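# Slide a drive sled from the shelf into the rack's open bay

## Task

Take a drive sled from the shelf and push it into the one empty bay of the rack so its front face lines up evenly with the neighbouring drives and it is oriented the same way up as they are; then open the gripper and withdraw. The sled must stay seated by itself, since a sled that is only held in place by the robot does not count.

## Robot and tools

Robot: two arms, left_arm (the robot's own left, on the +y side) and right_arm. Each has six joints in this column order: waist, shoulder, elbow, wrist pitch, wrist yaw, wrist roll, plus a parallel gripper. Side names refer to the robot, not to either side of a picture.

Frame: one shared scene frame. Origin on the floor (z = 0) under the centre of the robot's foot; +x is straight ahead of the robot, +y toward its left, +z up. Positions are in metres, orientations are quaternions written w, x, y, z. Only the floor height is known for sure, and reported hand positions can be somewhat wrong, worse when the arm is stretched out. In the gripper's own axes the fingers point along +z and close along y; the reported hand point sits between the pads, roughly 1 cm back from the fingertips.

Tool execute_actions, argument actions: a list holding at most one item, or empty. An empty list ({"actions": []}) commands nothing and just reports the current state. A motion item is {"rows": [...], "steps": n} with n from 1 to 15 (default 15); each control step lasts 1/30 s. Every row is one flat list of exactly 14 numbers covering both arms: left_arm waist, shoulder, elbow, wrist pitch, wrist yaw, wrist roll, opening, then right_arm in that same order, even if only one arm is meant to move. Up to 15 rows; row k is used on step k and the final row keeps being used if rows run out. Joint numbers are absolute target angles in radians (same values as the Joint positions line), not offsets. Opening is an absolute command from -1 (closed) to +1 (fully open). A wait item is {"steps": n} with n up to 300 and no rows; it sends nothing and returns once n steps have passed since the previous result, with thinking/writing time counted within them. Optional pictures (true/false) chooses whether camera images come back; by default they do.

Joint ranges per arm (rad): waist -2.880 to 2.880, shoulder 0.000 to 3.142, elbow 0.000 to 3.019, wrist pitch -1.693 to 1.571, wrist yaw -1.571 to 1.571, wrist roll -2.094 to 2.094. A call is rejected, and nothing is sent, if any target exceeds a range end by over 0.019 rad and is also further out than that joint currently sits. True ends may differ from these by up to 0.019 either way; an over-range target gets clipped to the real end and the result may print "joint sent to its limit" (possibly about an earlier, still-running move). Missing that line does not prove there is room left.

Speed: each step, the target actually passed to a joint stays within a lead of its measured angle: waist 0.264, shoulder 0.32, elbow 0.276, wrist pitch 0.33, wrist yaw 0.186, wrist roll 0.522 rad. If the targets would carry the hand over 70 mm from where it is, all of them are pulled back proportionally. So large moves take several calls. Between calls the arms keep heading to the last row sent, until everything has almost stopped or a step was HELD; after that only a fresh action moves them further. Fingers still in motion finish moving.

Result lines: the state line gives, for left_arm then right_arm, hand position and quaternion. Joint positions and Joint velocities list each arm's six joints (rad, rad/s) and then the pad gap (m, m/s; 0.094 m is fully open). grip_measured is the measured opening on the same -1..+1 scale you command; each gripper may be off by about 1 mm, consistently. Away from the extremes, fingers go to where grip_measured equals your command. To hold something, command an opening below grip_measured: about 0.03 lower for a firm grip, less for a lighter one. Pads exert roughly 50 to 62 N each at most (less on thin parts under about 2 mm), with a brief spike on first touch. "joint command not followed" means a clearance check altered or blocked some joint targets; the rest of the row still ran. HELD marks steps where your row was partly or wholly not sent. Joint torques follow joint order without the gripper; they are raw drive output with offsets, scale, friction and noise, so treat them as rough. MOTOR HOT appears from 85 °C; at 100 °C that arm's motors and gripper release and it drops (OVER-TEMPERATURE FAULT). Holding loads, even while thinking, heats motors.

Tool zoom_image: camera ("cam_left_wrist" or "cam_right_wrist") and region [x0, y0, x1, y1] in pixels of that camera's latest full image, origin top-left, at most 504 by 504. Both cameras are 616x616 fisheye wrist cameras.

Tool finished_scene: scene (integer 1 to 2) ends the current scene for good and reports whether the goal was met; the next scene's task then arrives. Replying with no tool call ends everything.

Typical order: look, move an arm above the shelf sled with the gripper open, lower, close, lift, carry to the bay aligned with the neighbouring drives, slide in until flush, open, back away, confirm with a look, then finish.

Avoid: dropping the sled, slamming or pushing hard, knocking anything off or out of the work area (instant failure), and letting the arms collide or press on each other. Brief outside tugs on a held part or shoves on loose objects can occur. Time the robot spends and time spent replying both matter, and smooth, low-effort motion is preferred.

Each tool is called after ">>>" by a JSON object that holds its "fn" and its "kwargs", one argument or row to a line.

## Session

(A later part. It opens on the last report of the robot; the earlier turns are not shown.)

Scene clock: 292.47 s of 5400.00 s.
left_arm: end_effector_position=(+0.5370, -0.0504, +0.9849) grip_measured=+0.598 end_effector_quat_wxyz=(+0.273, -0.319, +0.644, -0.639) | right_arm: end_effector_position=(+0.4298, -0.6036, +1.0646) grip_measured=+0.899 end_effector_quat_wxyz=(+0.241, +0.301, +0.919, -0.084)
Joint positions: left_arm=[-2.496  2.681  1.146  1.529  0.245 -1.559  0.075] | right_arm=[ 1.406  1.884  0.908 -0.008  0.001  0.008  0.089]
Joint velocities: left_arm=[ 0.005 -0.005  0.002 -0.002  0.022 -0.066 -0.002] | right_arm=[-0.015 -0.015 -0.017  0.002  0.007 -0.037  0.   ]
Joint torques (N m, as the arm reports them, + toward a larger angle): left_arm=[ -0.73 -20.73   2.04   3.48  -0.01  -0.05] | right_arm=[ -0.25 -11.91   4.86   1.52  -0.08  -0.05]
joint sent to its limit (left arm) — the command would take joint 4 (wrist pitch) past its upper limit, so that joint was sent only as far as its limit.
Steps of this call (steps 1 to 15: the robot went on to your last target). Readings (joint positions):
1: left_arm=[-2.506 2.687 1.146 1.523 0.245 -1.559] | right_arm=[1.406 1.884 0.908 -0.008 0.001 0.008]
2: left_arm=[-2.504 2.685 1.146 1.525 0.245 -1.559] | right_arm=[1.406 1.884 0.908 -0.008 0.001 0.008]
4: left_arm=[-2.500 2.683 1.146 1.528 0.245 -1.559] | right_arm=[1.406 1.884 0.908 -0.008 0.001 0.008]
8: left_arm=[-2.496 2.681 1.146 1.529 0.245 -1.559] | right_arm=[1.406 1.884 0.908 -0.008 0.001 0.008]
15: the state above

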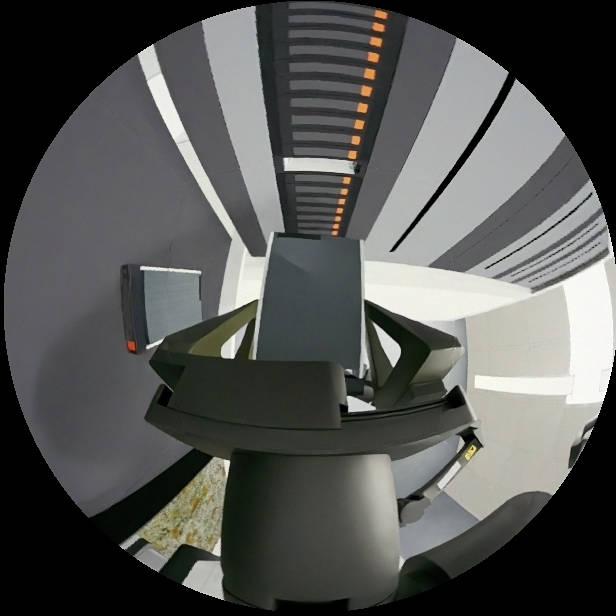

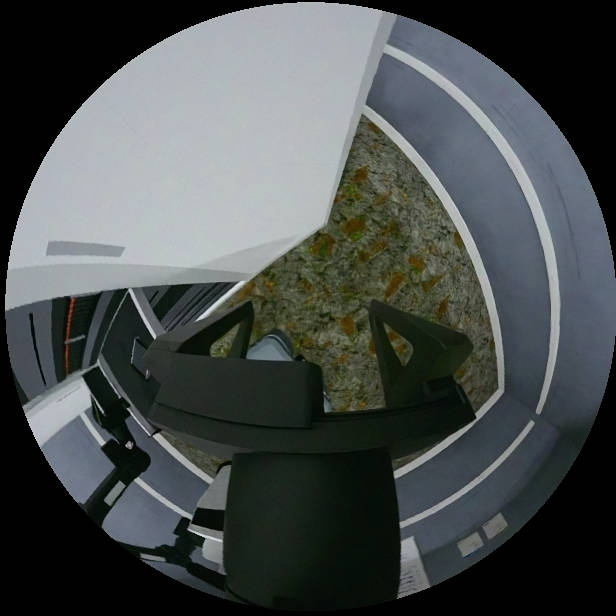

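>>> {"fn": "execute_actions", "kwargs": {
  "actions": [
    {"rows":[[-2.46,2.68,1.16,1.52,0.29,-1.57,0.54,1.4,1.9,0.9,0,0,0,0.9],[-2.43,2.68,1.175,1.52,0.33,-1.57,0.54,1.4,1.9,0.9,0,0,0,0.9],[-2.4,2.68,1.19,1.51,0.37,-1.57,0.54,1.4,1.9,0.9,0,0,0,0.9],[-2.375,2.68,1.205,1.51,0.41,-1.57,0.54,1.4,1.9,0.9,0,0,0,0.9],[-2.353,2.68,1.22,1.5,0.444,-1.57,0.54,1.4,1.9,0.9,0,0,0,0.9]],"steps":15}
  ]
}}

Scene clock: 313.83 s of 5400.00 s.
left_arm: end_effector_position=(+0.5855, +0.0149, +0.9870) grip_measured=+0.598 end_effector_quat_wxyz=(+0.274, -0.302, +0.640, -0.652) | right_arm: end_effector_position=(+0.4298, -0.6036, +1.0646) grip_measured=+0.899 end_effector_quat_wxyz=(+0.241, +0.301, +0.919, -0.084)
Joint positions: left_arm=[-2.328  2.686  1.209  1.506  0.44  -1.559  0.075] | right_arm=[ 1.406  1.884  0.908 -0.008  0.001  0.008  0.089]
Joint velocities: left_arm=[-0.093  0.005 -0.007  0.007 -0.037  0.007 -0.002] | right_arm=[-0.005 -0.005 -0.002 -0.012 -0.022  0.037 -0.001]
Joint torques (N m, as the arm reports them, + toward a larger angle): left_arm=[ -2.95 -19.33   2.54   1.77   0.21  -0.06] | right_arm=[ -0.31 -11.97   4.9    1.47  -0.07  -0.06]
joint sent to its limit (left arm) — the command would take joint 4 (wrist pitch) past its upper limit, so that joint was sent only as far as its limit.
Steps of this call (steps 1 to 15: the robot went on to your last target; steps 16 to 90: nothing new was sent; then 17.87 s passed at rest; steps 91 to 105: all 15 steps of this action). Readings (joint positions):
91: left_arm=[-2.494 2.681 1.146 1.529 0.267 -1.559] | right_arm=[1.406 1.884 0.908 -0.008 0.001 0.008]
92: left_arm=[-2.488 2.681 1.147 1.528 0.302 -1.559] | right_arm=[1.406 1.884 0.908 -0.008 0.001 0.008]
94: left_arm=[-2.462 2.682 1.156 1.522 0.382 -1.559] | right_arm=[1.406 1.884 0.908 -0.008 0.001 0.008]
98: left_arm=[-2.376 2.686 1.196 1.507 0.439 -1.559] | right_arm=[1.406 1.884 0.908 -0.008 0.001 0.008]
105: the state above

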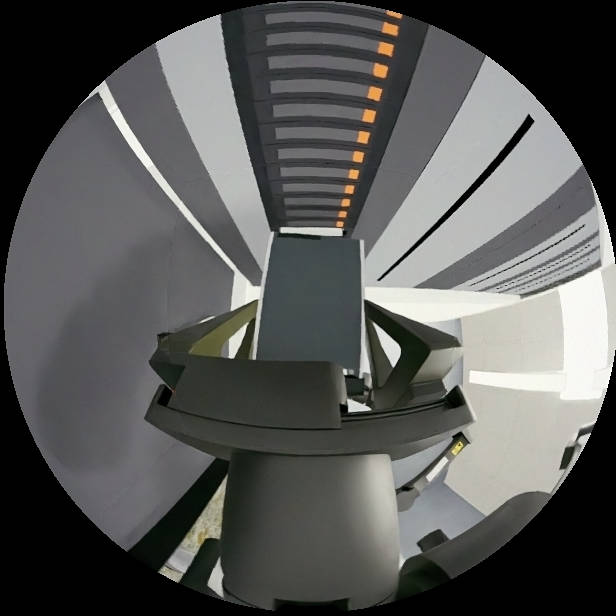

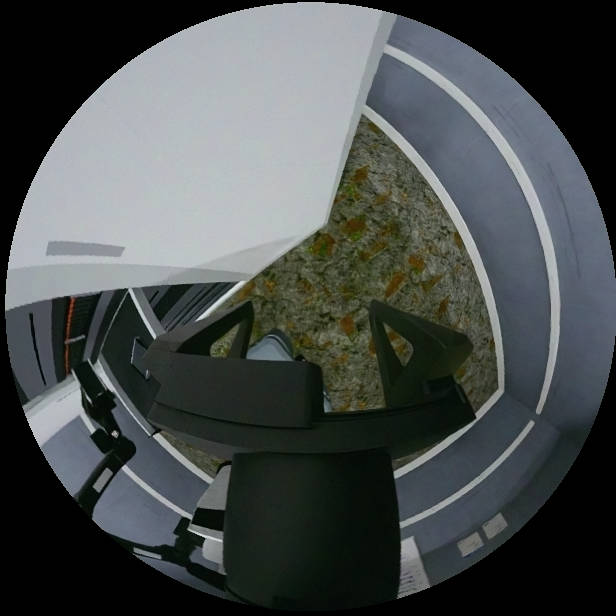

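>>> {"fn": "execute_actions", "kwargs": {
  "actions": [
    {"rows":[[-2.36,2.68,1.21,1.5,0.44,-1.565,0.54,1.4,1.9,0.9,0,0,0,0.9],[-2.37,2.68,1.21,1.5,0.44,-1.565,0.54,1.4,1.9,0.9,0,0,0,0.9],[-2.385,2.68,1.215,1.5,0.435,-1.565,0.54,1.4,1.9,0.9,0,0,0,0.9]],"steps":15}
  ]
}}

Scene clock: 322.93 s of 5400.00 s.
left_arm: end_effector_position=(+0.5706, -0.0177, +0.9890) grip_measured=+0.598 end_effector_quat_wxyz=(+0.257, -0.285, +0.646, -0.660) | right_arm: end_effector_position=(+0.4298, -0.6036, +1.0646) grip_measured=+0.899 end_effector_quat_wxyz=(+0.241, +0.301, +0.919, -0.084)
Joint positions: left_arm=[-2.383  2.686  1.209  1.506  0.437 -1.559  0.075] | right_arm=[ 1.406  1.884  0.908 -0.008  0.001  0.008  0.089]
Joint velocities: left_arm=[ 0.005 -0.005 -0.012 -0.002 -0.037 -0.007 -0.001] | right_arm=[-0.005 -0.015  0.012 -0.012 -0.022 -0.022  0.001]
Joint torques (N m, as the arm reports them, + toward a larger angle): left_arm=[ -1.61 -19.29   2.24   1.8   -0.1    0.  ] | right_arm=[ -0.39 -11.79   4.83   1.44  -0.06  -0.06]
Steps of this call (steps 1 to 30: the robot went on to your last target; steps 31 to 90: nothing new was sent; then 5.60 s passed at rest; steps 91 to 105: all 15 steps of this action). Readings (joint positions):
91: left_arm=[-2.349 2.686 1.209 1.506 0.441 -1.559] | right_arm=[1.406 1.884 0.908 -0.008 0.001 0.008]
92: left_arm=[-2.349 2.686 1.209 1.506 0.441 -1.559] | right_arm=[1.406 1.884 0.908 -0.008 0.001 0.008]
94: left_arm=[-2.354 2.686 1.209 1.506 0.437 -1.559] | right_arm=[1.406 1.884 0.908 -0.008 0.001 0.008]
98: left_arm=[-2.372 2.686 1.209 1.506 0.437 -1.559] | right_arm=[1.406 1.884 0.908 -0.008 0.001 0.008]
105: the state above

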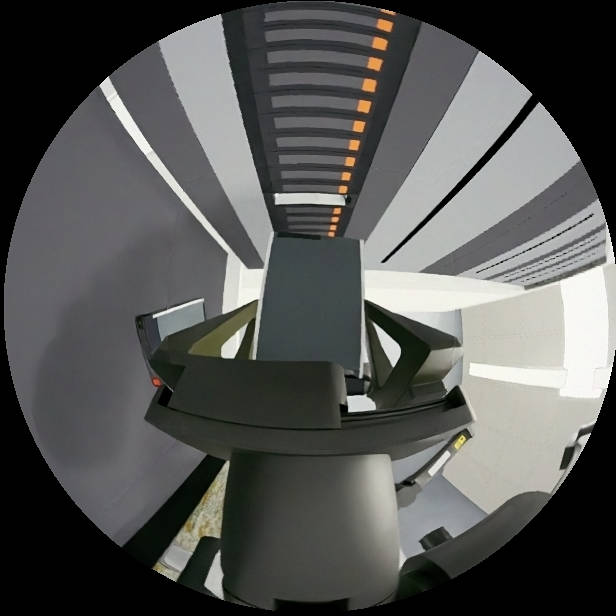

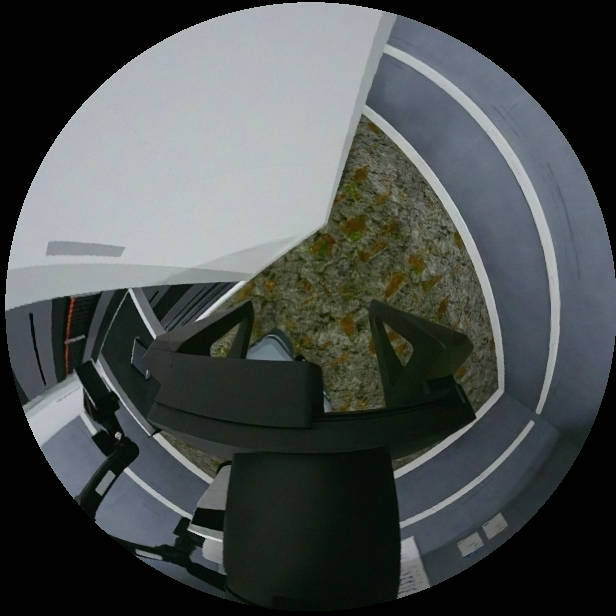

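>>> {"fn": "execute_actions", "kwargs": {
  "actions": [
    {"rows":[[-2.375,2.69,1.24,1.48,0.44,-1.565,0.54,1.4,1.9,0.9,0,0,0,0.9],[-2.368,2.698,1.275,1.455,0.443,-1.565,0.54,1.4,1.9,0.9,0,0,0,0.9],[-2.36,2.705,1.31,1.43,0.446,-1.565,0.54,1.4,1.9,0.9,0,0,0,0.9],[-2.353,2.71,1.34,1.40,0.45,-1.565,0.54,1.4,1.9,0.9,0,0,0,0.9]],"steps":15}
  ]
}}

Scene clock: 332.70 s of 5400.00 s.
left_arm: end_effector_position=(+0.6095, -0.0144, +0.9754) grip_measured=+0.598 end_effector_quat_wxyz=(+0.258, -0.294, +0.648, -0.653) | right_arm: end_effector_position=(+0.4298, -0.6036, +1.0646) grip_measured=+0.899 end_effector_quat_wxyz=(+0.241, +0.301, +0.919, -0.084)
Joint positions: left_arm=[-2.356  2.717  1.324  1.406  0.447 -1.559  0.075] | right_arm=[ 1.406  1.884  0.908 -0.008  0.001  0.008  0.089]
Joint velocities: left_arm=[-0.005  0.005 -0.002  0.002 -0.007 -0.037 -0.001] | right_arm=[-0.015  0.005  0.012 -0.017 -0.095  0.007  0.   ]
Joint torques (N m, as the arm reports them, + toward a larger angle): left_arm=[ -1.14 -20.39   3.42   1.8    0.13   0.01] | right_arm=[ -0.33 -11.88   4.83   1.47  -0.07  -0.06]
Steps of this call (steps 1 to 15: the robot went on to your last target; steps 16 to 90: nothing new was sent; then 6.27 s passed at rest; steps 91 to 105: all 15 steps of this action). Readings (joint positions):
91: left_arm=[-2.383 2.686 1.209 1.502 0.437 -1.559] | right_arm=[1.406 1.884 0.908 -0.008 0.001 0.008]
92: left_arm=[-2.382 2.687 1.214 1.492 0.439 -1.559] | right_arm=[1.406 1.884 0.908 -0.008 0.001 0.008]
94: left_arm=[-2.380 2.698 1.251 1.454 0.446 -1.559] | right_arm=[1.406 1.884 0.908 -0.008 0.001 0.008]
98: left_arm=[-2.366 2.717 1.320 1.409 0.447 -1.559] | right_arm=[1.406 1.884 0.908 -0.008 0.001 0.008]
105: the state above

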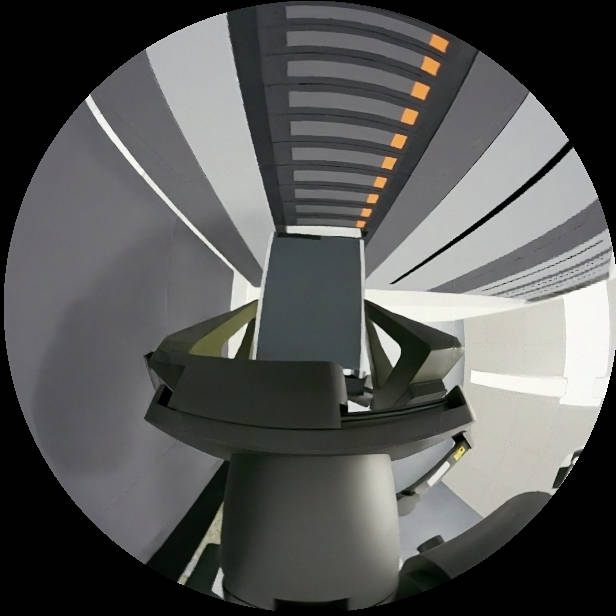

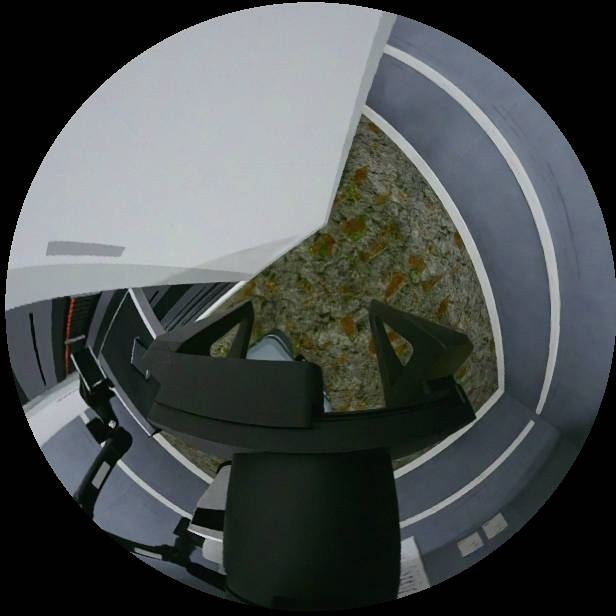

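>>> {"fn": "zoom_image", "kwargs": {
  "camera": "cam_left_wrist",
  "region": [250,190,400,280]
}}

Region (250, 190, 400, 280) of cam_left_wrist's 616x616 image, scaled by 3.360, with more detail than that image has; it fills the top 302 rows of this view, and the rest is white.

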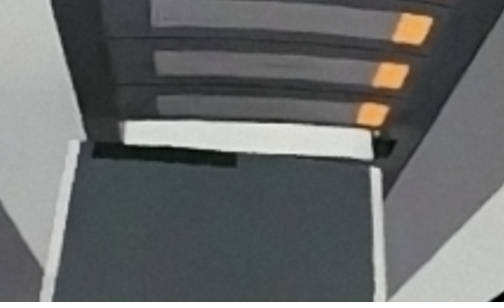

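>>> {"fn": "execute_actions", "kwargs": {
  "actions": [
    {"rows":[[-2.353,2.7,1.335,1.40,0.45,-1.565,0.54,1.4,1.9,0.9,0,0,0,0.9],[-2.353,2.69,1.335,1.395,0.45,-1.565,0.54,1.4,1.9,0.9,0,0,0,0.9],[-2.353,2.69,1.335,1.395,0.45,-1.565,0.54,1.4,1.9,0.9,0,0,0,0.9],[-2.353,2.69,1.335,1.395,0.45,-1.565,0.54,1.4,1.9,0.9,0,0,0,0.9],[-2.348,2.69,1.35,1.385,0.455,-1.565,0.54,1.4,1.9,0.9,0,0,0,0.9],[-2.343,2.693,1.37,1.37,0.46,-1.565,0.54,1.4,1.9,0.9,0,0,0,0.9],[-2.338,2.696,1.39,1.355,0.465,-1.565,0.54,1.4,1.9,0.9,0,0,0,0.9]],"steps":15}
  ]
}}

Scene clock: 345.90 s of 5400.00 s.
left_arm: end_effector_position=(+0.6262, -0.0145, +0.9776) grip_measured=+0.598 end_effector_quat_wxyz=(+0.257, -0.293, +0.648, -0.654) | right_arm: end_effector_position=(+0.4298, -0.6036, +1.0646) grip_measured=+0.899 end_effector_quat_wxyz=(+0.241, +0.301, +0.919, -0.084)
Joint positions: left_arm=[-2.346  2.717  1.367  1.363  0.461 -1.559  0.075] | right_arm=[ 1.406  1.884  0.908 -0.008  0.001  0.008  0.089]
Joint velocities: left_arm=[ 0.005 -0.005 -0.017  0.002  0.037 -0.022 -0.001] | right_arm=[-0.015 -0.005  0.002 -0.012 -0.037  0.007  0.001]
Joint torques (N m, as the arm reports them, + toward a larger angle): left_arm=[ -0.29 -22.72   4.27   1.73   0.15   0.  ] | right_arm=[ -0.17 -11.74   4.84   1.41  -0.07  -0.07]
Steps of this call (steps 1 to 15: the robot went on to your last target; steps 16 to 90: nothing new was sent; then 9.70 s passed at rest; steps 91 to 105: all 15 steps of this action). Readings (joint positions):
91: left_arm=[-2.356 2.717 1.324 1.406 0.447 -1.559] | right_arm=[1.406 1.884 0.908 -0.008 0.001 0.008]
92: left_arm=[-2.356 2.717 1.324 1.405 0.447 -1.559] | right_arm=[1.406 1.884 0.908 -0.008 0.001 0.008]
94: left_arm=[-2.356 2.717 1.324 1.403 0.447 -1.559] | right_arm=[1.406 1.884 0.908 -0.008 0.001 0.008]
98: left_arm=[-2.354 2.717 1.338 1.373 0.461 -1.559] | right_arm=[1.406 1.884 0.908 -0.008 0.001 0.008]
105: the state above

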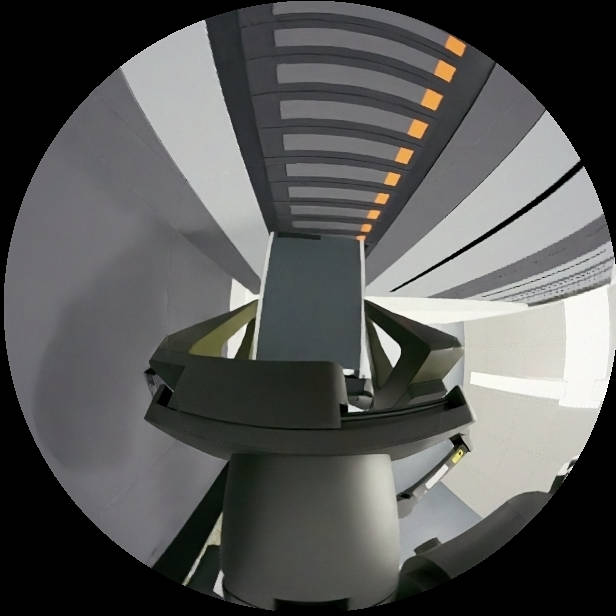

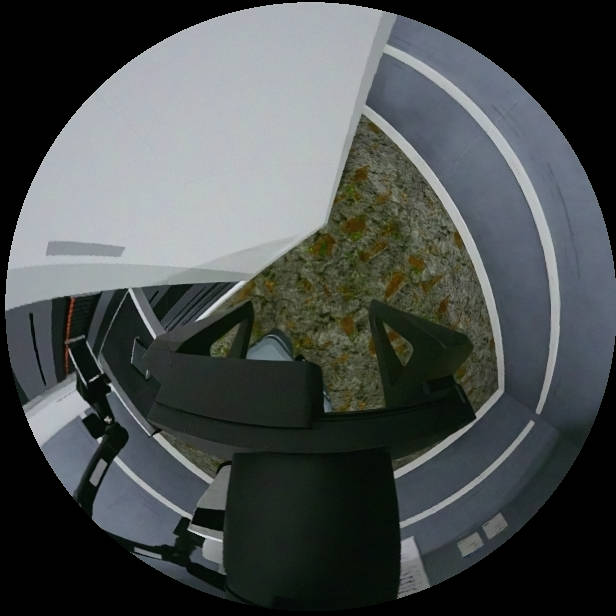

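>>> {"fn": "execute_actions", "kwargs": {
  "actions": [
    {"rows":[[-2.34,2.685,1.385,1.35,0.465,-1.565,0.54,1.4,1.9,0.9,0,0,0,0.9],[-2.335,2.685,1.4,1.335,0.47,-1.565,0.54,1.4,1.9,0.9,0,0,0,0.9],[-2.33,2.685,1.42,1.32,0.475,-1.565,0.54,1.4,1.9,0.9,0,0,0,0.9],[-2.325,2.69,1.44,1.305,0.48,-1.565,0.54,1.4,1.9,0.9,0,0,0,0.9]],"steps":15}
  ]
}}

Scene clock: 364.03 s of 5400.00 s.
left_arm: end_effector_position=(+0.6336, -0.0165, +0.9734) grip_measured=+0.598 end_effector_quat_wxyz=(+0.242, -0.295, +0.656, -0.651) | right_arm: end_effector_position=(+0.4298, -0.6036, +1.0646) grip_measured=+0.899 end_effector_quat_wxyz=(+0.241, +0.301, +0.919, -0.084)
Joint positions: left_arm=[-2.34   2.717  1.392  1.311  0.486 -1.561  0.075] | right_arm=[ 1.406  1.884  0.908 -0.008  0.001  0.008  0.089]
Joint velocities: left_arm=[-0.005 -0.005 -0.017  0.007 -0.022 -0.022  0.001] | right_arm=[ 0.015 -0.005  0.017 -0.002 -0.022  0.007  0.   ]
Joint torques (N m, as the arm reports them, + toward a larger angle): left_arm=[ -0.36 -22.97   5.89   1.82  -0.26   0.03] | right_arm=[ -0.06 -11.93   4.86   1.45  -0.07  -0.06]
Steps of this call (steps 1 to 15: the robot went on to your last target; steps 16 to 90: nothing new was sent; then 14.63 s passed at rest; steps 91 to 105: all 15 steps of this action). Readings (joint positions):
91: left_arm=[-2.345 2.717 1.367 1.360 0.461 -1.559] | right_arm=[1.406 1.884 0.908 -0.008 0.001 0.008]
92: left_arm=[-2.345 2.717 1.367 1.356 0.464 -1.559] | right_arm=[1.406 1.884 0.908 -0.008 0.001 0.008]
94: left_arm=[-2.343 2.717 1.375 1.335 0.474 -1.559] | right_arm=[1.406 1.884 0.908 -0.008 0.001 0.008]
98: left_arm=[-2.340 2.717 1.392 1.313 0.486 -1.561] | right_arm=[1.406 1.884 0.908 -0.008 0.001 0.008]
105: the state above

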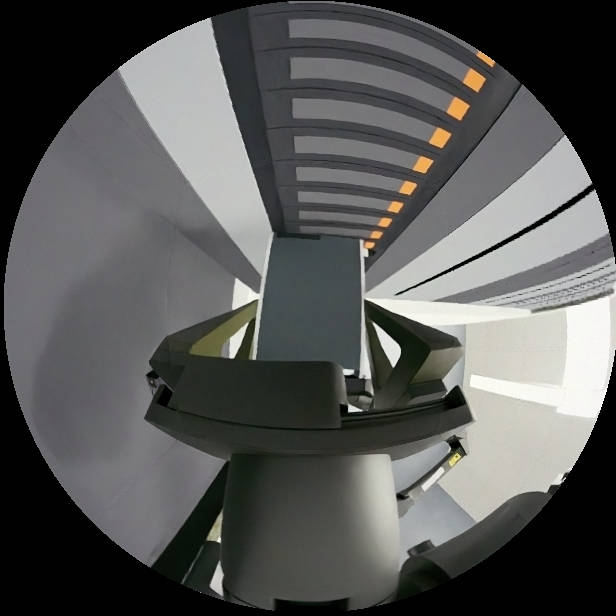

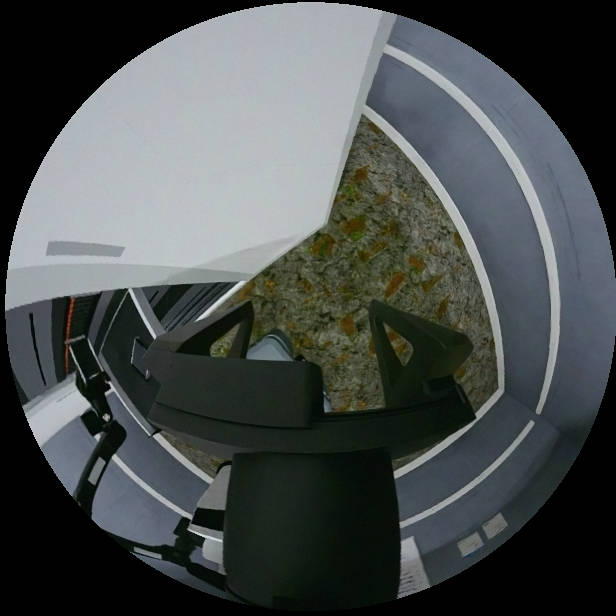

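>>> {"fn": "execute_actions", "kwargs": {
  "actions": [
    {"rows":[[-2.345,2.7,1.36,1.36,0.46,-1.565,0.54,1.4,1.9,0.9,0,0,0,0.9],[-2.35,2.69,1.34,1.37,0.455,-1.565,0.54,1.4,1.9,0.9,0,0,0,0.9],[-2.35,2.675,1.33,1.37,0.455,-1.565,0.54,1.4,1.9,0.9,0,0,0,0.9],[-2.35,2.66,1.325,1.37,0.455,-1.565,0.54,1.4,1.9,0.9,0,0,0,0.9]],"steps":15}
  ]
}}

Scene clock: 370.93 s of 5400.00 s.
left_arm: end_effector_position=(+0.6168, -0.0078, +0.9729) grip_measured=+0.598 end_effector_quat_wxyz=(+0.245, -0.309, +0.658, -0.642) | right_arm: end_effector_position=(+0.4298, -0.6036, +1.0646) grip_measured=+0.899 end_effector_quat_wxyz=(+0.241, +0.301, +0.919, -0.084)
Joint positions: left_arm=[-2.341  2.696  1.321  1.339  0.458 -1.561  0.075] | right_arm=[ 1.406  1.884  0.908 -0.008  0.001  0.008  0.089]
Joint velocities: left_arm=[ 0.005 -0.054  0.002 -0.007 -0.007 -0.037 -0.001] | right_arm=[-0.015 -0.005 -0.002 -0.002 -0.022  0.007 -0.   ]
Joint torques (N m, as the arm reports them, + toward a larger angle): left_arm=[ -2.04 -22.77   2.81   3.51  -0.13   0.03] | right_arm=[ -0.2  -12.     4.83   1.47  -0.07  -0.07]
Steps of this call (steps 1 to 15: the robot went on to your last target; steps 16 to 90: nothing new was sent; then 3.40 s passed at rest; steps 91 to 105: all 15 steps of this action). Readings (joint positions):
91: left_arm=[-2.340 2.717 1.386 1.314 0.478 -1.561] | right_arm=[1.406 1.884 0.908 -0.008 0.001 0.008]
92: left_arm=[-2.341 2.715 1.376 1.323 0.465 -1.561] | right_arm=[1.406 1.884 0.908 -0.008 0.001 0.008]
94: left_arm=[-2.341 2.708 1.346 1.335 0.459 -1.561] | right_arm=[1.406 1.884 0.908 -0.008 0.001 0.008]
98: left_arm=[-2.341 2.704 1.321 1.339 0.458 -1.561] | right_arm=[1.406 1.884 0.908 -0.008 0.001 0.008]
105: the state above

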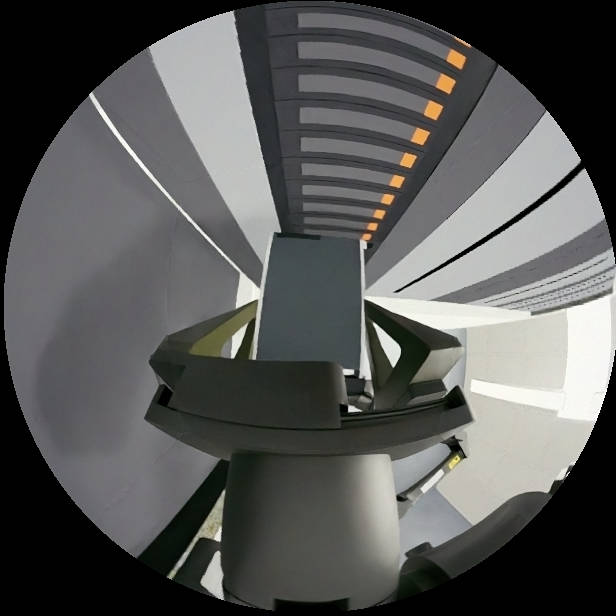

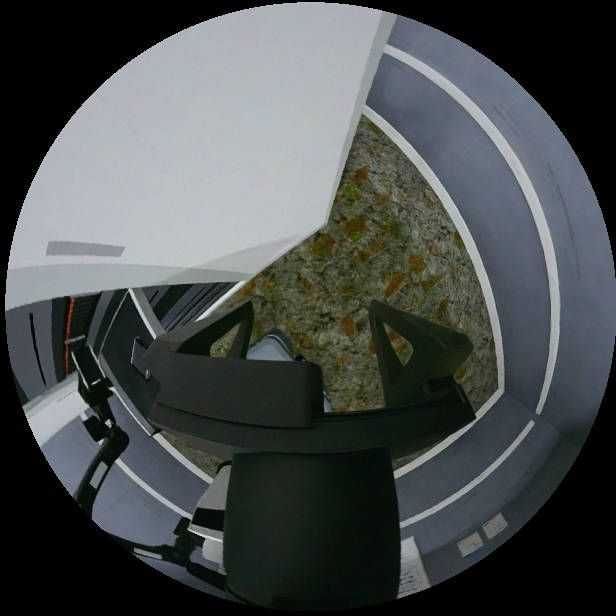

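>>> {"fn": "execute_actions", "kwargs": {
  "actions": [
    {"rows":[[-2.35,2.63,1.30,1.39,0.455,-1.565,0.54,2.15,2.05,0.7,1.0,0,0,0.9]],"steps":15}
  ],
  "pictures": false
}}

>>> {"fn": "execute_actions", "kwargs": {
  "actions": [
    {"steps":45}
  ]
}}

Scene clock: 376.33 s of 5400.00 s.
left_arm: end_effector_position=(+0.6201, -0.0075, +0.9968) grip_measured=+0.598 end_effector_quat_wxyz=(+0.256, -0.299, +0.649, -0.651) | right_arm: end_effector_position=(+0.5428, -0.3080, +1.0594) grip_measured=+0.899 end_effector_quat_wxyz=(-0.463, -0.035, -0.886, -0.000)
Joint positions: left_arm=[-2.341  2.658  1.298  1.362  0.457 -1.561  0.075] | right_arm=[1.982 2.04  0.726 0.771 0.004 0.008 0.089]
Joint velocities: left_arm=[ 0.005 -0.005 -0.017  0.012 -0.007 -0.051 -0.001] | right_arm=[ 1.509  0.034 -0.032  1.624 -0.037  0.022 -0.001]
Joint torques (N m, as the arm reports them, + toward a larger angle): left_arm=[ -2.05 -22.52   2.79   3.39  -0.11   0.02] | right_arm=[  0.14 -12.05   1.88   1.61  -0.17  -0.05]
Steps of this call (steps 1 to 15: the robot went on to your last target; steps 16 to 90: nothing new was sent; then 1.90 s passed at rest; steps 91 to 105: all 15 steps of this action). Readings (joint positions):
91: left_arm=[-2.341 2.691 1.318 1.344 0.458 -1.561] | right_arm=[1.412 1.887 0.898 0.021 0.003 0.008]
92: left_arm=[-2.341 2.687 1.311 1.349 0.457 -1.561] | right_arm=[1.424 1.890 0.882 0.069 0.004 0.008]
94: left_arm=[-2.341 2.678 1.300 1.356 0.457 -1.561] | right_arm=[1.470 1.907 0.842 0.161 0.004 0.008]
98: left_arm=[-2.341 2.664 1.298 1.361 0.457 -1.561] | right_arm=[1.622 1.969 0.771 0.373 0.004 0.008]
105: the state above

Scene clock: 377.83 s of 5400.00 s.
left_arm: end_effector_position=(+0.6201, -0.0075, +0.9968) grip_measured=+0.598 end_effector_quat_wxyz=(+0.256, -0.299, +0.649, -0.651) | right_arm: end_effector_position=(+0.5575, -0.2148, +1.1038) grip_measured=+0.899 end_effector_quat_wxyz=(-0.548, +0.033, -0.834, -0.049)
Joint positions: left_arm=[-2.341  2.658  1.298  1.362  0.457 -1.561  0.075] | right_arm=[ 2.147  2.04   0.709  0.986 -0.001  0.007  0.089]
Joint velocities: left_arm=[ 0.005 -0.015 -0.022 -0.002  0.022  0.022  0.001] | right_arm=[-0.005 -0.005  0.017  0.007 -0.037  0.022 -0.001]
Joint torques (N m, as the arm reports them, + toward a larger angle): left_arm=[ -1.99 -22.38   2.7    3.38  -0.12   0.02] | right_arm=[  1.5  -11.46   2.31   2.41   0.    -0.04]
Steps of this call (steps 1 to 30: the robot went on to your last target; steps 31 to 45: nothing new was sent). Readings (joint positions):
1: left_arm=[-2.341 2.658 1.298 1.362 0.457 -1.561] | right_arm=[2.034 2.040 0.724 0.831 0.003 0.008]
2: left_arm=[-2.341 2.658 1.298 1.362 0.457 -1.561] | right_arm=[2.084 2.040 0.723 0.887 0.002 0.008]
4: left_arm=[-2.341 2.658 1.298 1.362 0.457 -1.561] | right_arm=[2.165 2.040 0.723 0.958 -0.003 0.008]
8: left_arm=[-2.341 2.658 1.298 1.362 0.457 -1.561] | right_arm=[2.200 2.040 0.714 0.985 -0.005 0.007]
45: the state above
All arms were judged still, so your last target was given up. Only a new action makes them travel on or press farther. Fingers that are still opening or closing keep moving.

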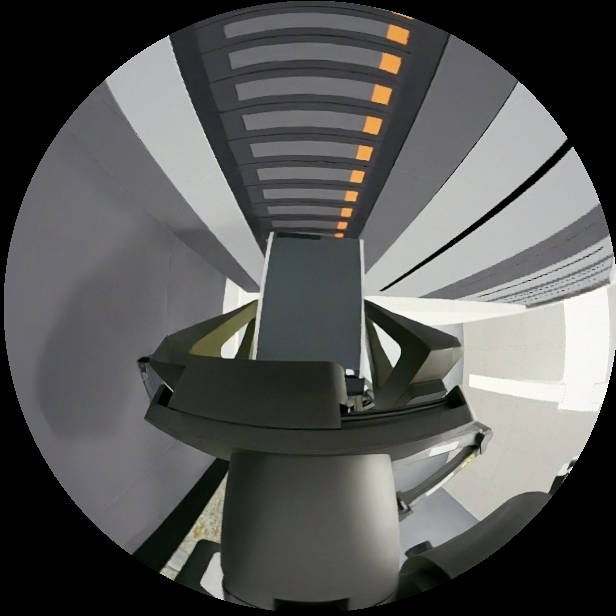

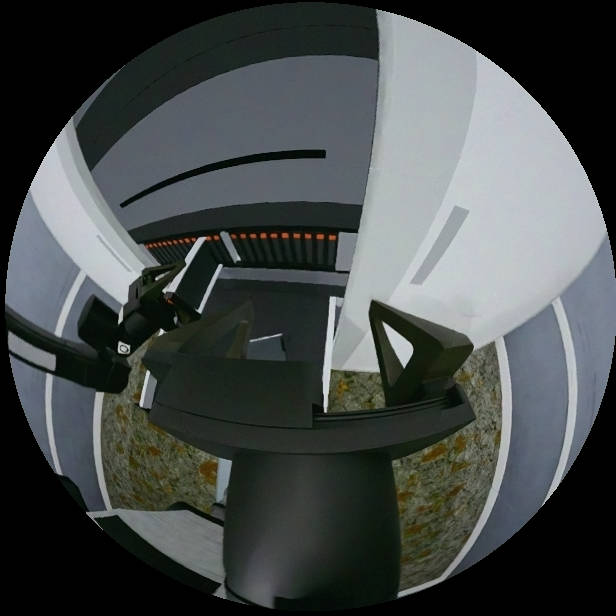

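>>> {"fn": "zoom_image", "kwargs": {
  "camera": "cam_right_wrist",
  "region": [130,200,350,330]
}}

Region (130, 200, 350, 330) of cam_right_wrist's 616x616 image, scaled by 2.291, with more detail than that image has; it fills the top 298 rows of this view, and the rest is white.

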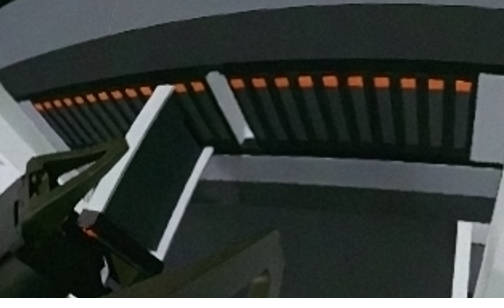

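>>> {"fn": "execute_actions", "kwargs": {
  "actions": [
    {"rows":[[-2.35,2.63,1.27,1.41,0.45,-1.565,0.54,2.15,2.05,0.7,1.0,0,0,0.9],[-2.37,2.63,1.27,1.41,0.43,-1.565,0.54,2.15,2.05,0.7,1.0,0,0,0.9],[-2.395,2.63,1.27,1.41,0.405,-1.565,0.54,2.15,2.05,0.7,1.0,0,0,0.9],[-2.42,2.63,1.27,1.41,0.38,-1.565,0.54,2.15,2.05,0.7,1.0,0,0,0.9],[-2.445,2.63,1.27,1.41,0.355,-1.565,0.54,2.15,2.05,0.7,1.0,0,0,0.9]],"steps":15}
  ]
}}

>>> {"fn": "zoom_image", "kwargs": {
  "camera": "cam_right_wrist",
  "region": [130,200,350,330]
}}

Scene clock: 391.13 s of 5400.00 s.
left_arm: end_effector_position=(+0.5833, -0.0690, +0.9977) grip_measured=+0.598 end_effector_quat_wxyz=(+0.246, -0.293, +0.654, -0.652) | right_arm: end_effector_position=(+0.5575, -0.2148, +1.1038) grip_measured=+0.899 end_effector_quat_wxyz=(-0.548, +0.033, -0.834, -0.049)
Joint positions: left_arm=[-2.465  2.656  1.269  1.38   0.358 -1.561  0.075] | right_arm=[ 2.147  2.04   0.709  0.986 -0.001  0.007  0.089]
Joint velocities: left_arm=[ 0.024 -0.005 -0.002 -0.012 -0.007  0.037  0.   ] | right_arm=[-0.005 -0.015  0.007 -0.012 -0.081  0.066 -0.   ]
Joint torques (N m, as the arm reports them, + toward a larger angle): left_arm=[  0.45 -22.21   2.48   3.46  -0.13   0.03] | right_arm=[  1.34 -11.63   2.31   2.41   0.    -0.04]
Steps of this call (steps 1 to 90: nothing new was sent; then 9.80 s passed at rest; steps 91 to 105: all 15 steps of this action). Readings (joint positions):
91: left_arm=[-2.341 2.658 1.295 1.366 0.455 -1.561] | right_arm=[2.147 2.040 0.709 0.986 -0.001 0.007]
92: left_arm=[-2.343 2.656 1.288 1.372 0.443 -1.561] | right_arm=[2.147 2.040 0.709 0.986 -0.001 0.007]
94: left_arm=[-2.353 2.656 1.276 1.379 0.398 -1.561] | right_arm=[2.147 2.040 0.709 0.986 -0.001 0.007]
98: left_arm=[-2.409 2.656 1.269 1.379 0.358 -1.561] | right_arm=[2.147 2.040 0.709 0.986 -0.001 0.007]
105: the state above

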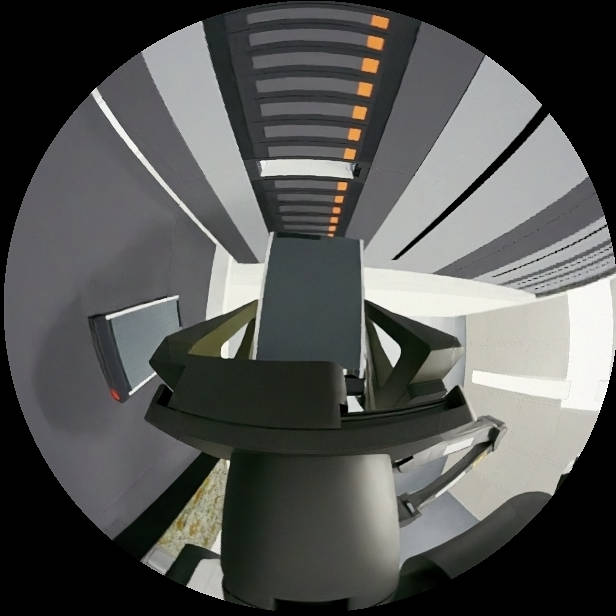

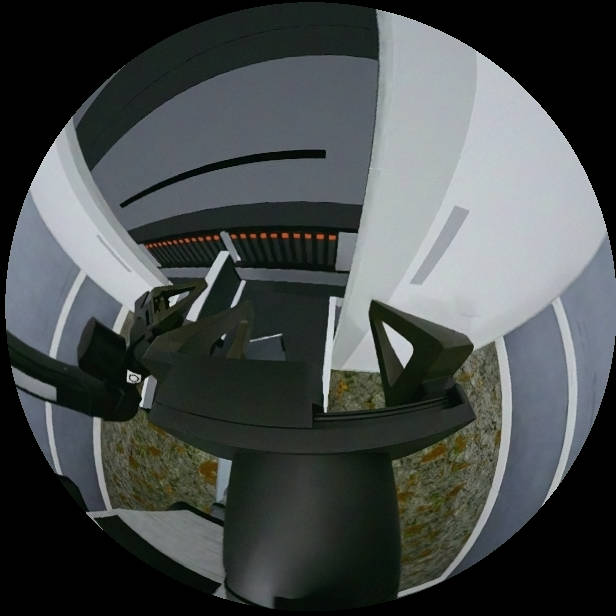

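Region (130, 200, 350, 330) of cam_right_wrist's 616x616 image, scaled by 2.291, with more detail than that image has; it fills the top 298 rows of this view, and the rest is white.

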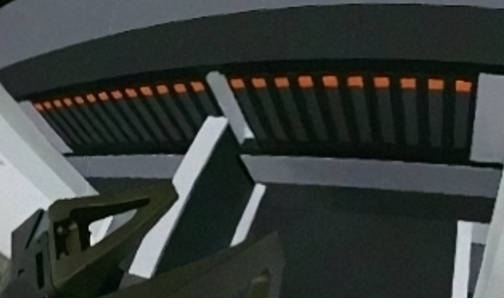

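>>> {"fn": "execute_actions", "kwargs": {
  "actions": [
    {"rows":[[-2.435,2.63,1.27,1.41,0.365,-1.565,0.54,2.15,2.05,0.7,1.0,0,0,0.9],[-2.42,2.63,1.27,1.41,0.38,-1.565,0.54,2.15,2.05,0.7,1.0,0,0,0.9],[-2.405,2.63,1.28,1.4,0.39,-1.565,0.54,2.15,2.05,0.7,1.0,0,0,0.9],[-2.40,2.63,1.30,1.39,0.39,-1.565,0.54,2.15,2.05,0.7,1.0,0,0,0.9]],"steps":15}
  ]
}}

>>> {"fn": "zoom_image", "kwargs": {
  "camera": "cam_right_wrist",
  "region": [170,210,290,290]
}}

Scene clock: 405.30 s of 5400.00 s.
left_arm: end_effector_position=(+0.6022, -0.0302, +0.9952) grip_measured=+0.598 end_effector_quat_wxyz=(+0.259, -0.307, +0.649, -0.646) | right_arm: end_effector_position=(+0.5575, -0.2148, +1.1038) grip_measured=+0.899 end_effector_quat_wxyz=(-0.548, +0.033, -0.834, -0.049)
Joint positions: left_arm=[-2.396  2.656  1.269  1.38   0.387 -1.561  0.075] | right_arm=[ 2.147  2.04   0.709  0.986 -0.001  0.007  0.089]
Joint velocities: left_arm=[-0.005 -0.024 -0.017  0.007  0.022  0.007 -0.   ] | right_arm=[-0.005  0.015  0.002  0.012  0.037  0.022  0.   ]
Joint torques (N m, as the arm reports them, + toward a larger angle): left_arm=[ -1.55 -21.85   4.52   2.55   0.14   0.03] | right_arm=[  1.74 -11.45   2.37   2.37   0.    -0.04]
Steps of this call (steps 1 to 30: the robot went on to your last target; steps 31 to 90: nothing new was sent; then 10.67 s passed at rest; steps 91 to 105: all 15 steps of this action). Readings (joint positions):
91: left_arm=[-2.450 2.656 1.269 1.380 0.360 -1.561] | right_arm=[2.147 2.040 0.709 0.986 -0.001 0.007]
92: left_arm=[-2.448 2.656 1.269 1.380 0.369 -1.561] | right_arm=[2.147 2.040 0.709 0.986 -0.001 0.007]
94: left_arm=[-2.440 2.656 1.269 1.380 0.385 -1.561] | right_arm=[2.147 2.040 0.709 0.986 -0.001 0.007]
98: left_arm=[-2.412 2.656 1.269 1.380 0.387 -1.561] | right_arm=[2.147 2.040 0.709 0.986 -0.001 0.007]
105: the state above

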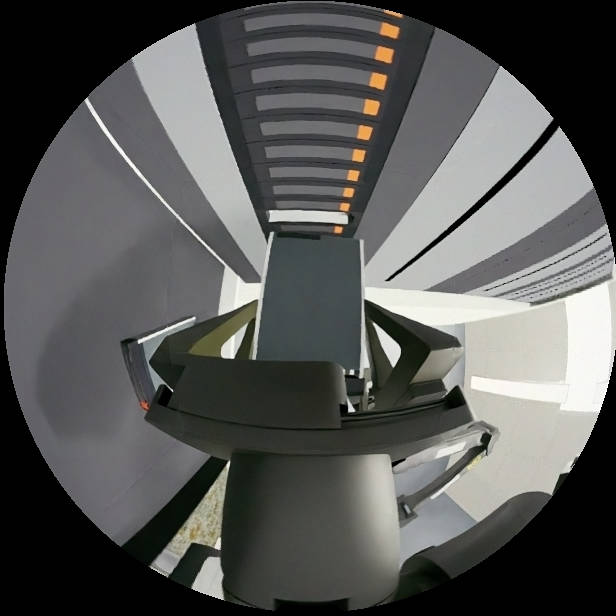

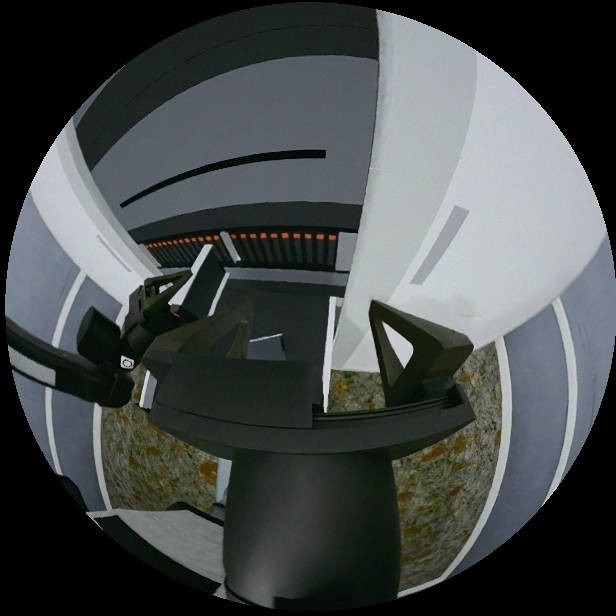

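Region (170, 210, 290, 290) of cam_right_wrist's 616x616 image, scaled by 4.200, with more detail than that image has.

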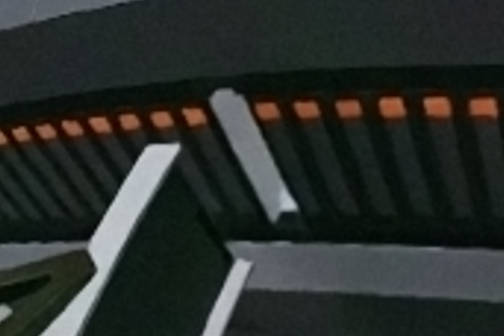

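>>> {"fn": "execute_actions", "kwargs": {
  "actions": [
    {"rows":[[-2.4,2.65,1.32,1.36,0.39,-1.565,0.54,2.15,2.05,0.7,1.0,0,0,0.9],[-2.4,2.66,1.34,1.34,0.39,-1.565,0.54,2.15,2.05,0.7,1.0,0,0,0.9],[-2.4,2.67,1.36,1.32,0.39,-1.565,0.54,2.15,2.05,0.7,1.0,0,0,0.9]],"steps":15}
  ]
}}

>>> {"fn": "zoom_image", "kwargs": {
  "camera": "cam_right_wrist",
  "region": [170,210,290,290]
}}

Scene clock: 415.87 s of 5400.00 s.
left_arm: end_effector_position=(+0.6214, -0.0376, +0.9918) grip_measured=+0.598 end_effector_quat_wxyz=(+0.258, -0.307, +0.650, -0.645) | right_arm: end_effector_position=(+0.5575, -0.2148, +1.1038) grip_measured=+0.899 end_effector_quat_wxyz=(-0.548, +0.033, -0.834, -0.049)
Joint positions: left_arm=[-2.396  2.672  1.336  1.326  0.387 -1.561  0.075] | right_arm=[ 2.147  2.04   0.709  0.986 -0.001  0.007  0.089]
Joint velocities: left_arm=[-0.024 -0.005 -0.012 -0.012 -0.037  0.051  0.   ] | right_arm=[ 0.005  0.005  0.012  0.002  0.007 -0.022 -0.   ]
Joint torques (N m, as the arm reports them, + toward a larger angle): left_arm=[ -1.46 -20.39   4.42   1.82   0.13   0.02] | right_arm=[  1.3  -11.4    2.42   2.45   0.    -0.05]
Steps of this call (steps 1 to 15: the robot went on to your last target; steps 16 to 90: nothing new was sent; then 7.07 s passed at rest; steps 91 to 105: all 15 steps of this action). Readings (joint positions):
91: left_arm=[-2.396 2.656 1.271 1.378 0.387 -1.561] | right_arm=[2.147 2.040 0.709 0.986 -0.001 0.007]
92: left_arm=[-2.396 2.657 1.278 1.369 0.387 -1.561] | right_arm=[2.147 2.040 0.709 0.986 -0.001 0.007]
94: left_arm=[-2.396 2.665 1.305 1.344 0.387 -1.561] | right_arm=[2.147 2.040 0.709 0.986 -0.001 0.007]
98: left_arm=[-2.396 2.671 1.335 1.328 0.387 -1.561] | right_arm=[2.147 2.040 0.709 0.986 -0.001 0.007]
105: the state above

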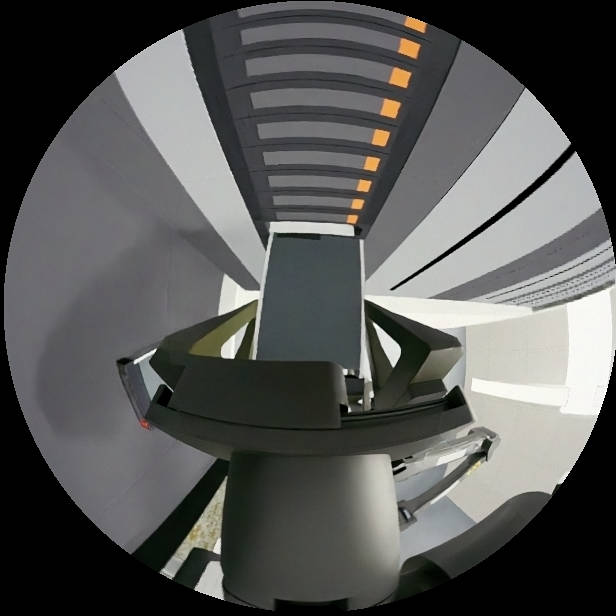

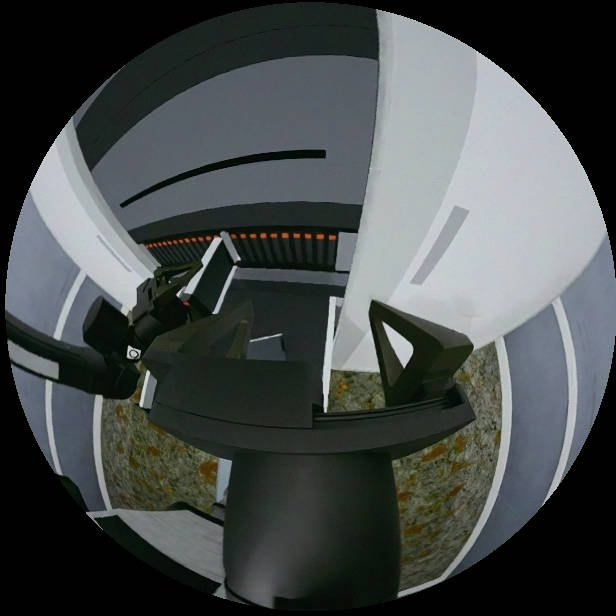

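Region (170, 210, 290, 290) of cam_right_wrist's 616x616 image, scaled by 4.200, with more detail than that image has.

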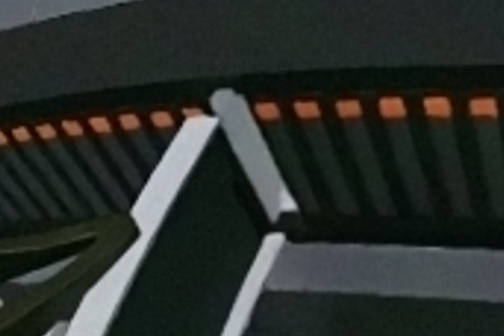

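>>> {"fn": "execute_actions", "kwargs": {
  "actions": [
    {"rows":[[-2.395,2.675,1.375,1.31,0.39,-1.565,0.54,2.15,2.05,0.7,1.0,0,0,0.9],[-2.39,2.68,1.39,1.295,0.395,-1.565,0.54,2.15,2.05,0.7,1.0,0,0,0.9],[-2.385,2.685,1.41,1.28,0.40,-1.565,0.54,2.15,2.05,0.7,1.0,0,0,0.9],[-2.38,2.69,1.43,1.26,0.405,-1.565,0.54,2.15,2.05,0.7,1.0,0,0,0.9]],"steps":15}
  ]
}}

>>> {"fn": "zoom_image", "kwargs": {
  "camera": "cam_right_wrist",
  "region": [170,210,290,290]
}}

Scene clock: 424.23 s of 5400.00 s.
left_arm: end_effector_position=(+0.6339, -0.0436, +0.9811) grip_measured=+0.598 end_effector_quat_wxyz=(+0.245, -0.307, +0.658, -0.642) | right_arm: end_effector_position=(+0.5575, -0.2148, +1.1038) grip_measured=+0.899 end_effector_quat_wxyz=(-0.548, +0.033, -0.834, -0.049)
Joint positions: left_arm=[-2.392  2.693  1.393  1.267  0.409 -1.562  0.075] | right_arm=[ 2.147  2.04   0.709  0.986 -0.001  0.007  0.089]
Joint velocities: left_arm=[-0.005 -0.005 -0.017 -0.017 -0.051 -0.081 -0.001] | right_arm=[-0.005 -0.005 -0.002 -0.002 -0.051  0.007  0.   ]
Joint torques (N m, as the arm reports them, + toward a larger angle): left_arm=[ -0.15 -21.1    5.46   1.82  -0.16   0.03] | right_arm=[  1.51 -11.53   2.37   2.42   0.    -0.04]
Steps of this call (steps 1 to 15: the robot went on to your last target; steps 16 to 90: nothing new was sent; then 4.87 s passed at rest; steps 91 to 105: all 15 steps of this action). Readings (joint positions):
91: left_arm=[-2.396 2.672 1.336 1.325 0.387 -1.561] | right_arm=[2.147 2.040 0.709 0.986 -0.001 0.007]
92: left_arm=[-2.396 2.673 1.339 1.318 0.390 -1.561] | right_arm=[2.147 2.040 0.709 0.986 -0.001 0.007]
94: left_arm=[-2.396 2.680 1.360 1.296 0.399 -1.561] | right_arm=[2.147 2.040 0.709 0.986 -0.001 0.007]
98: left_arm=[-2.394 2.692 1.392 1.270 0.409 -1.562] | right_arm=[2.147 2.040 0.709 0.986 -0.001 0.007]
105: the state above

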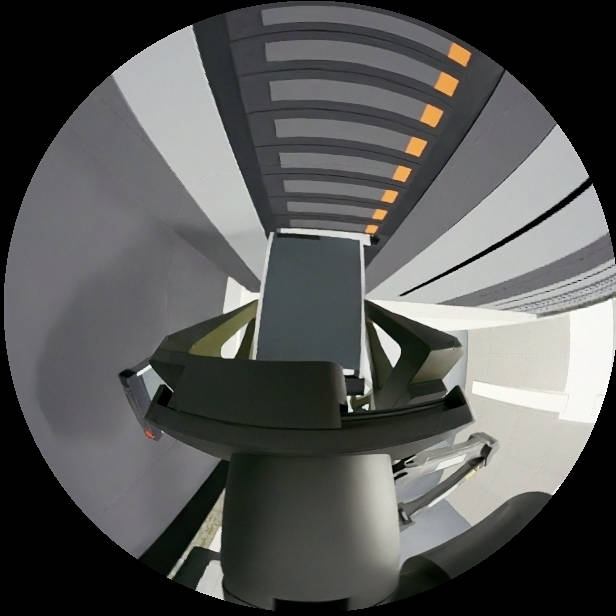

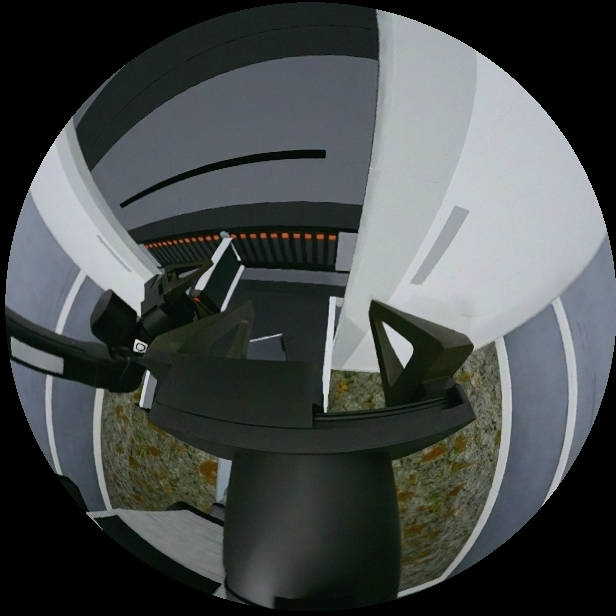

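Region (170, 210, 290, 290) of cam_right_wrist's 616x616 image, scaled by 4.200, with more detail than that image has.

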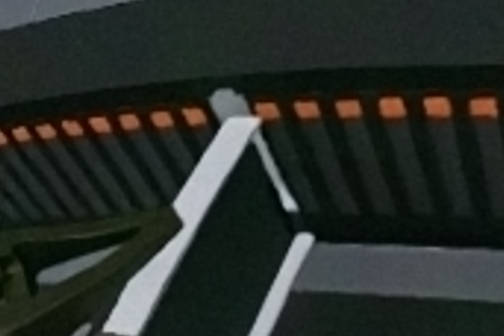

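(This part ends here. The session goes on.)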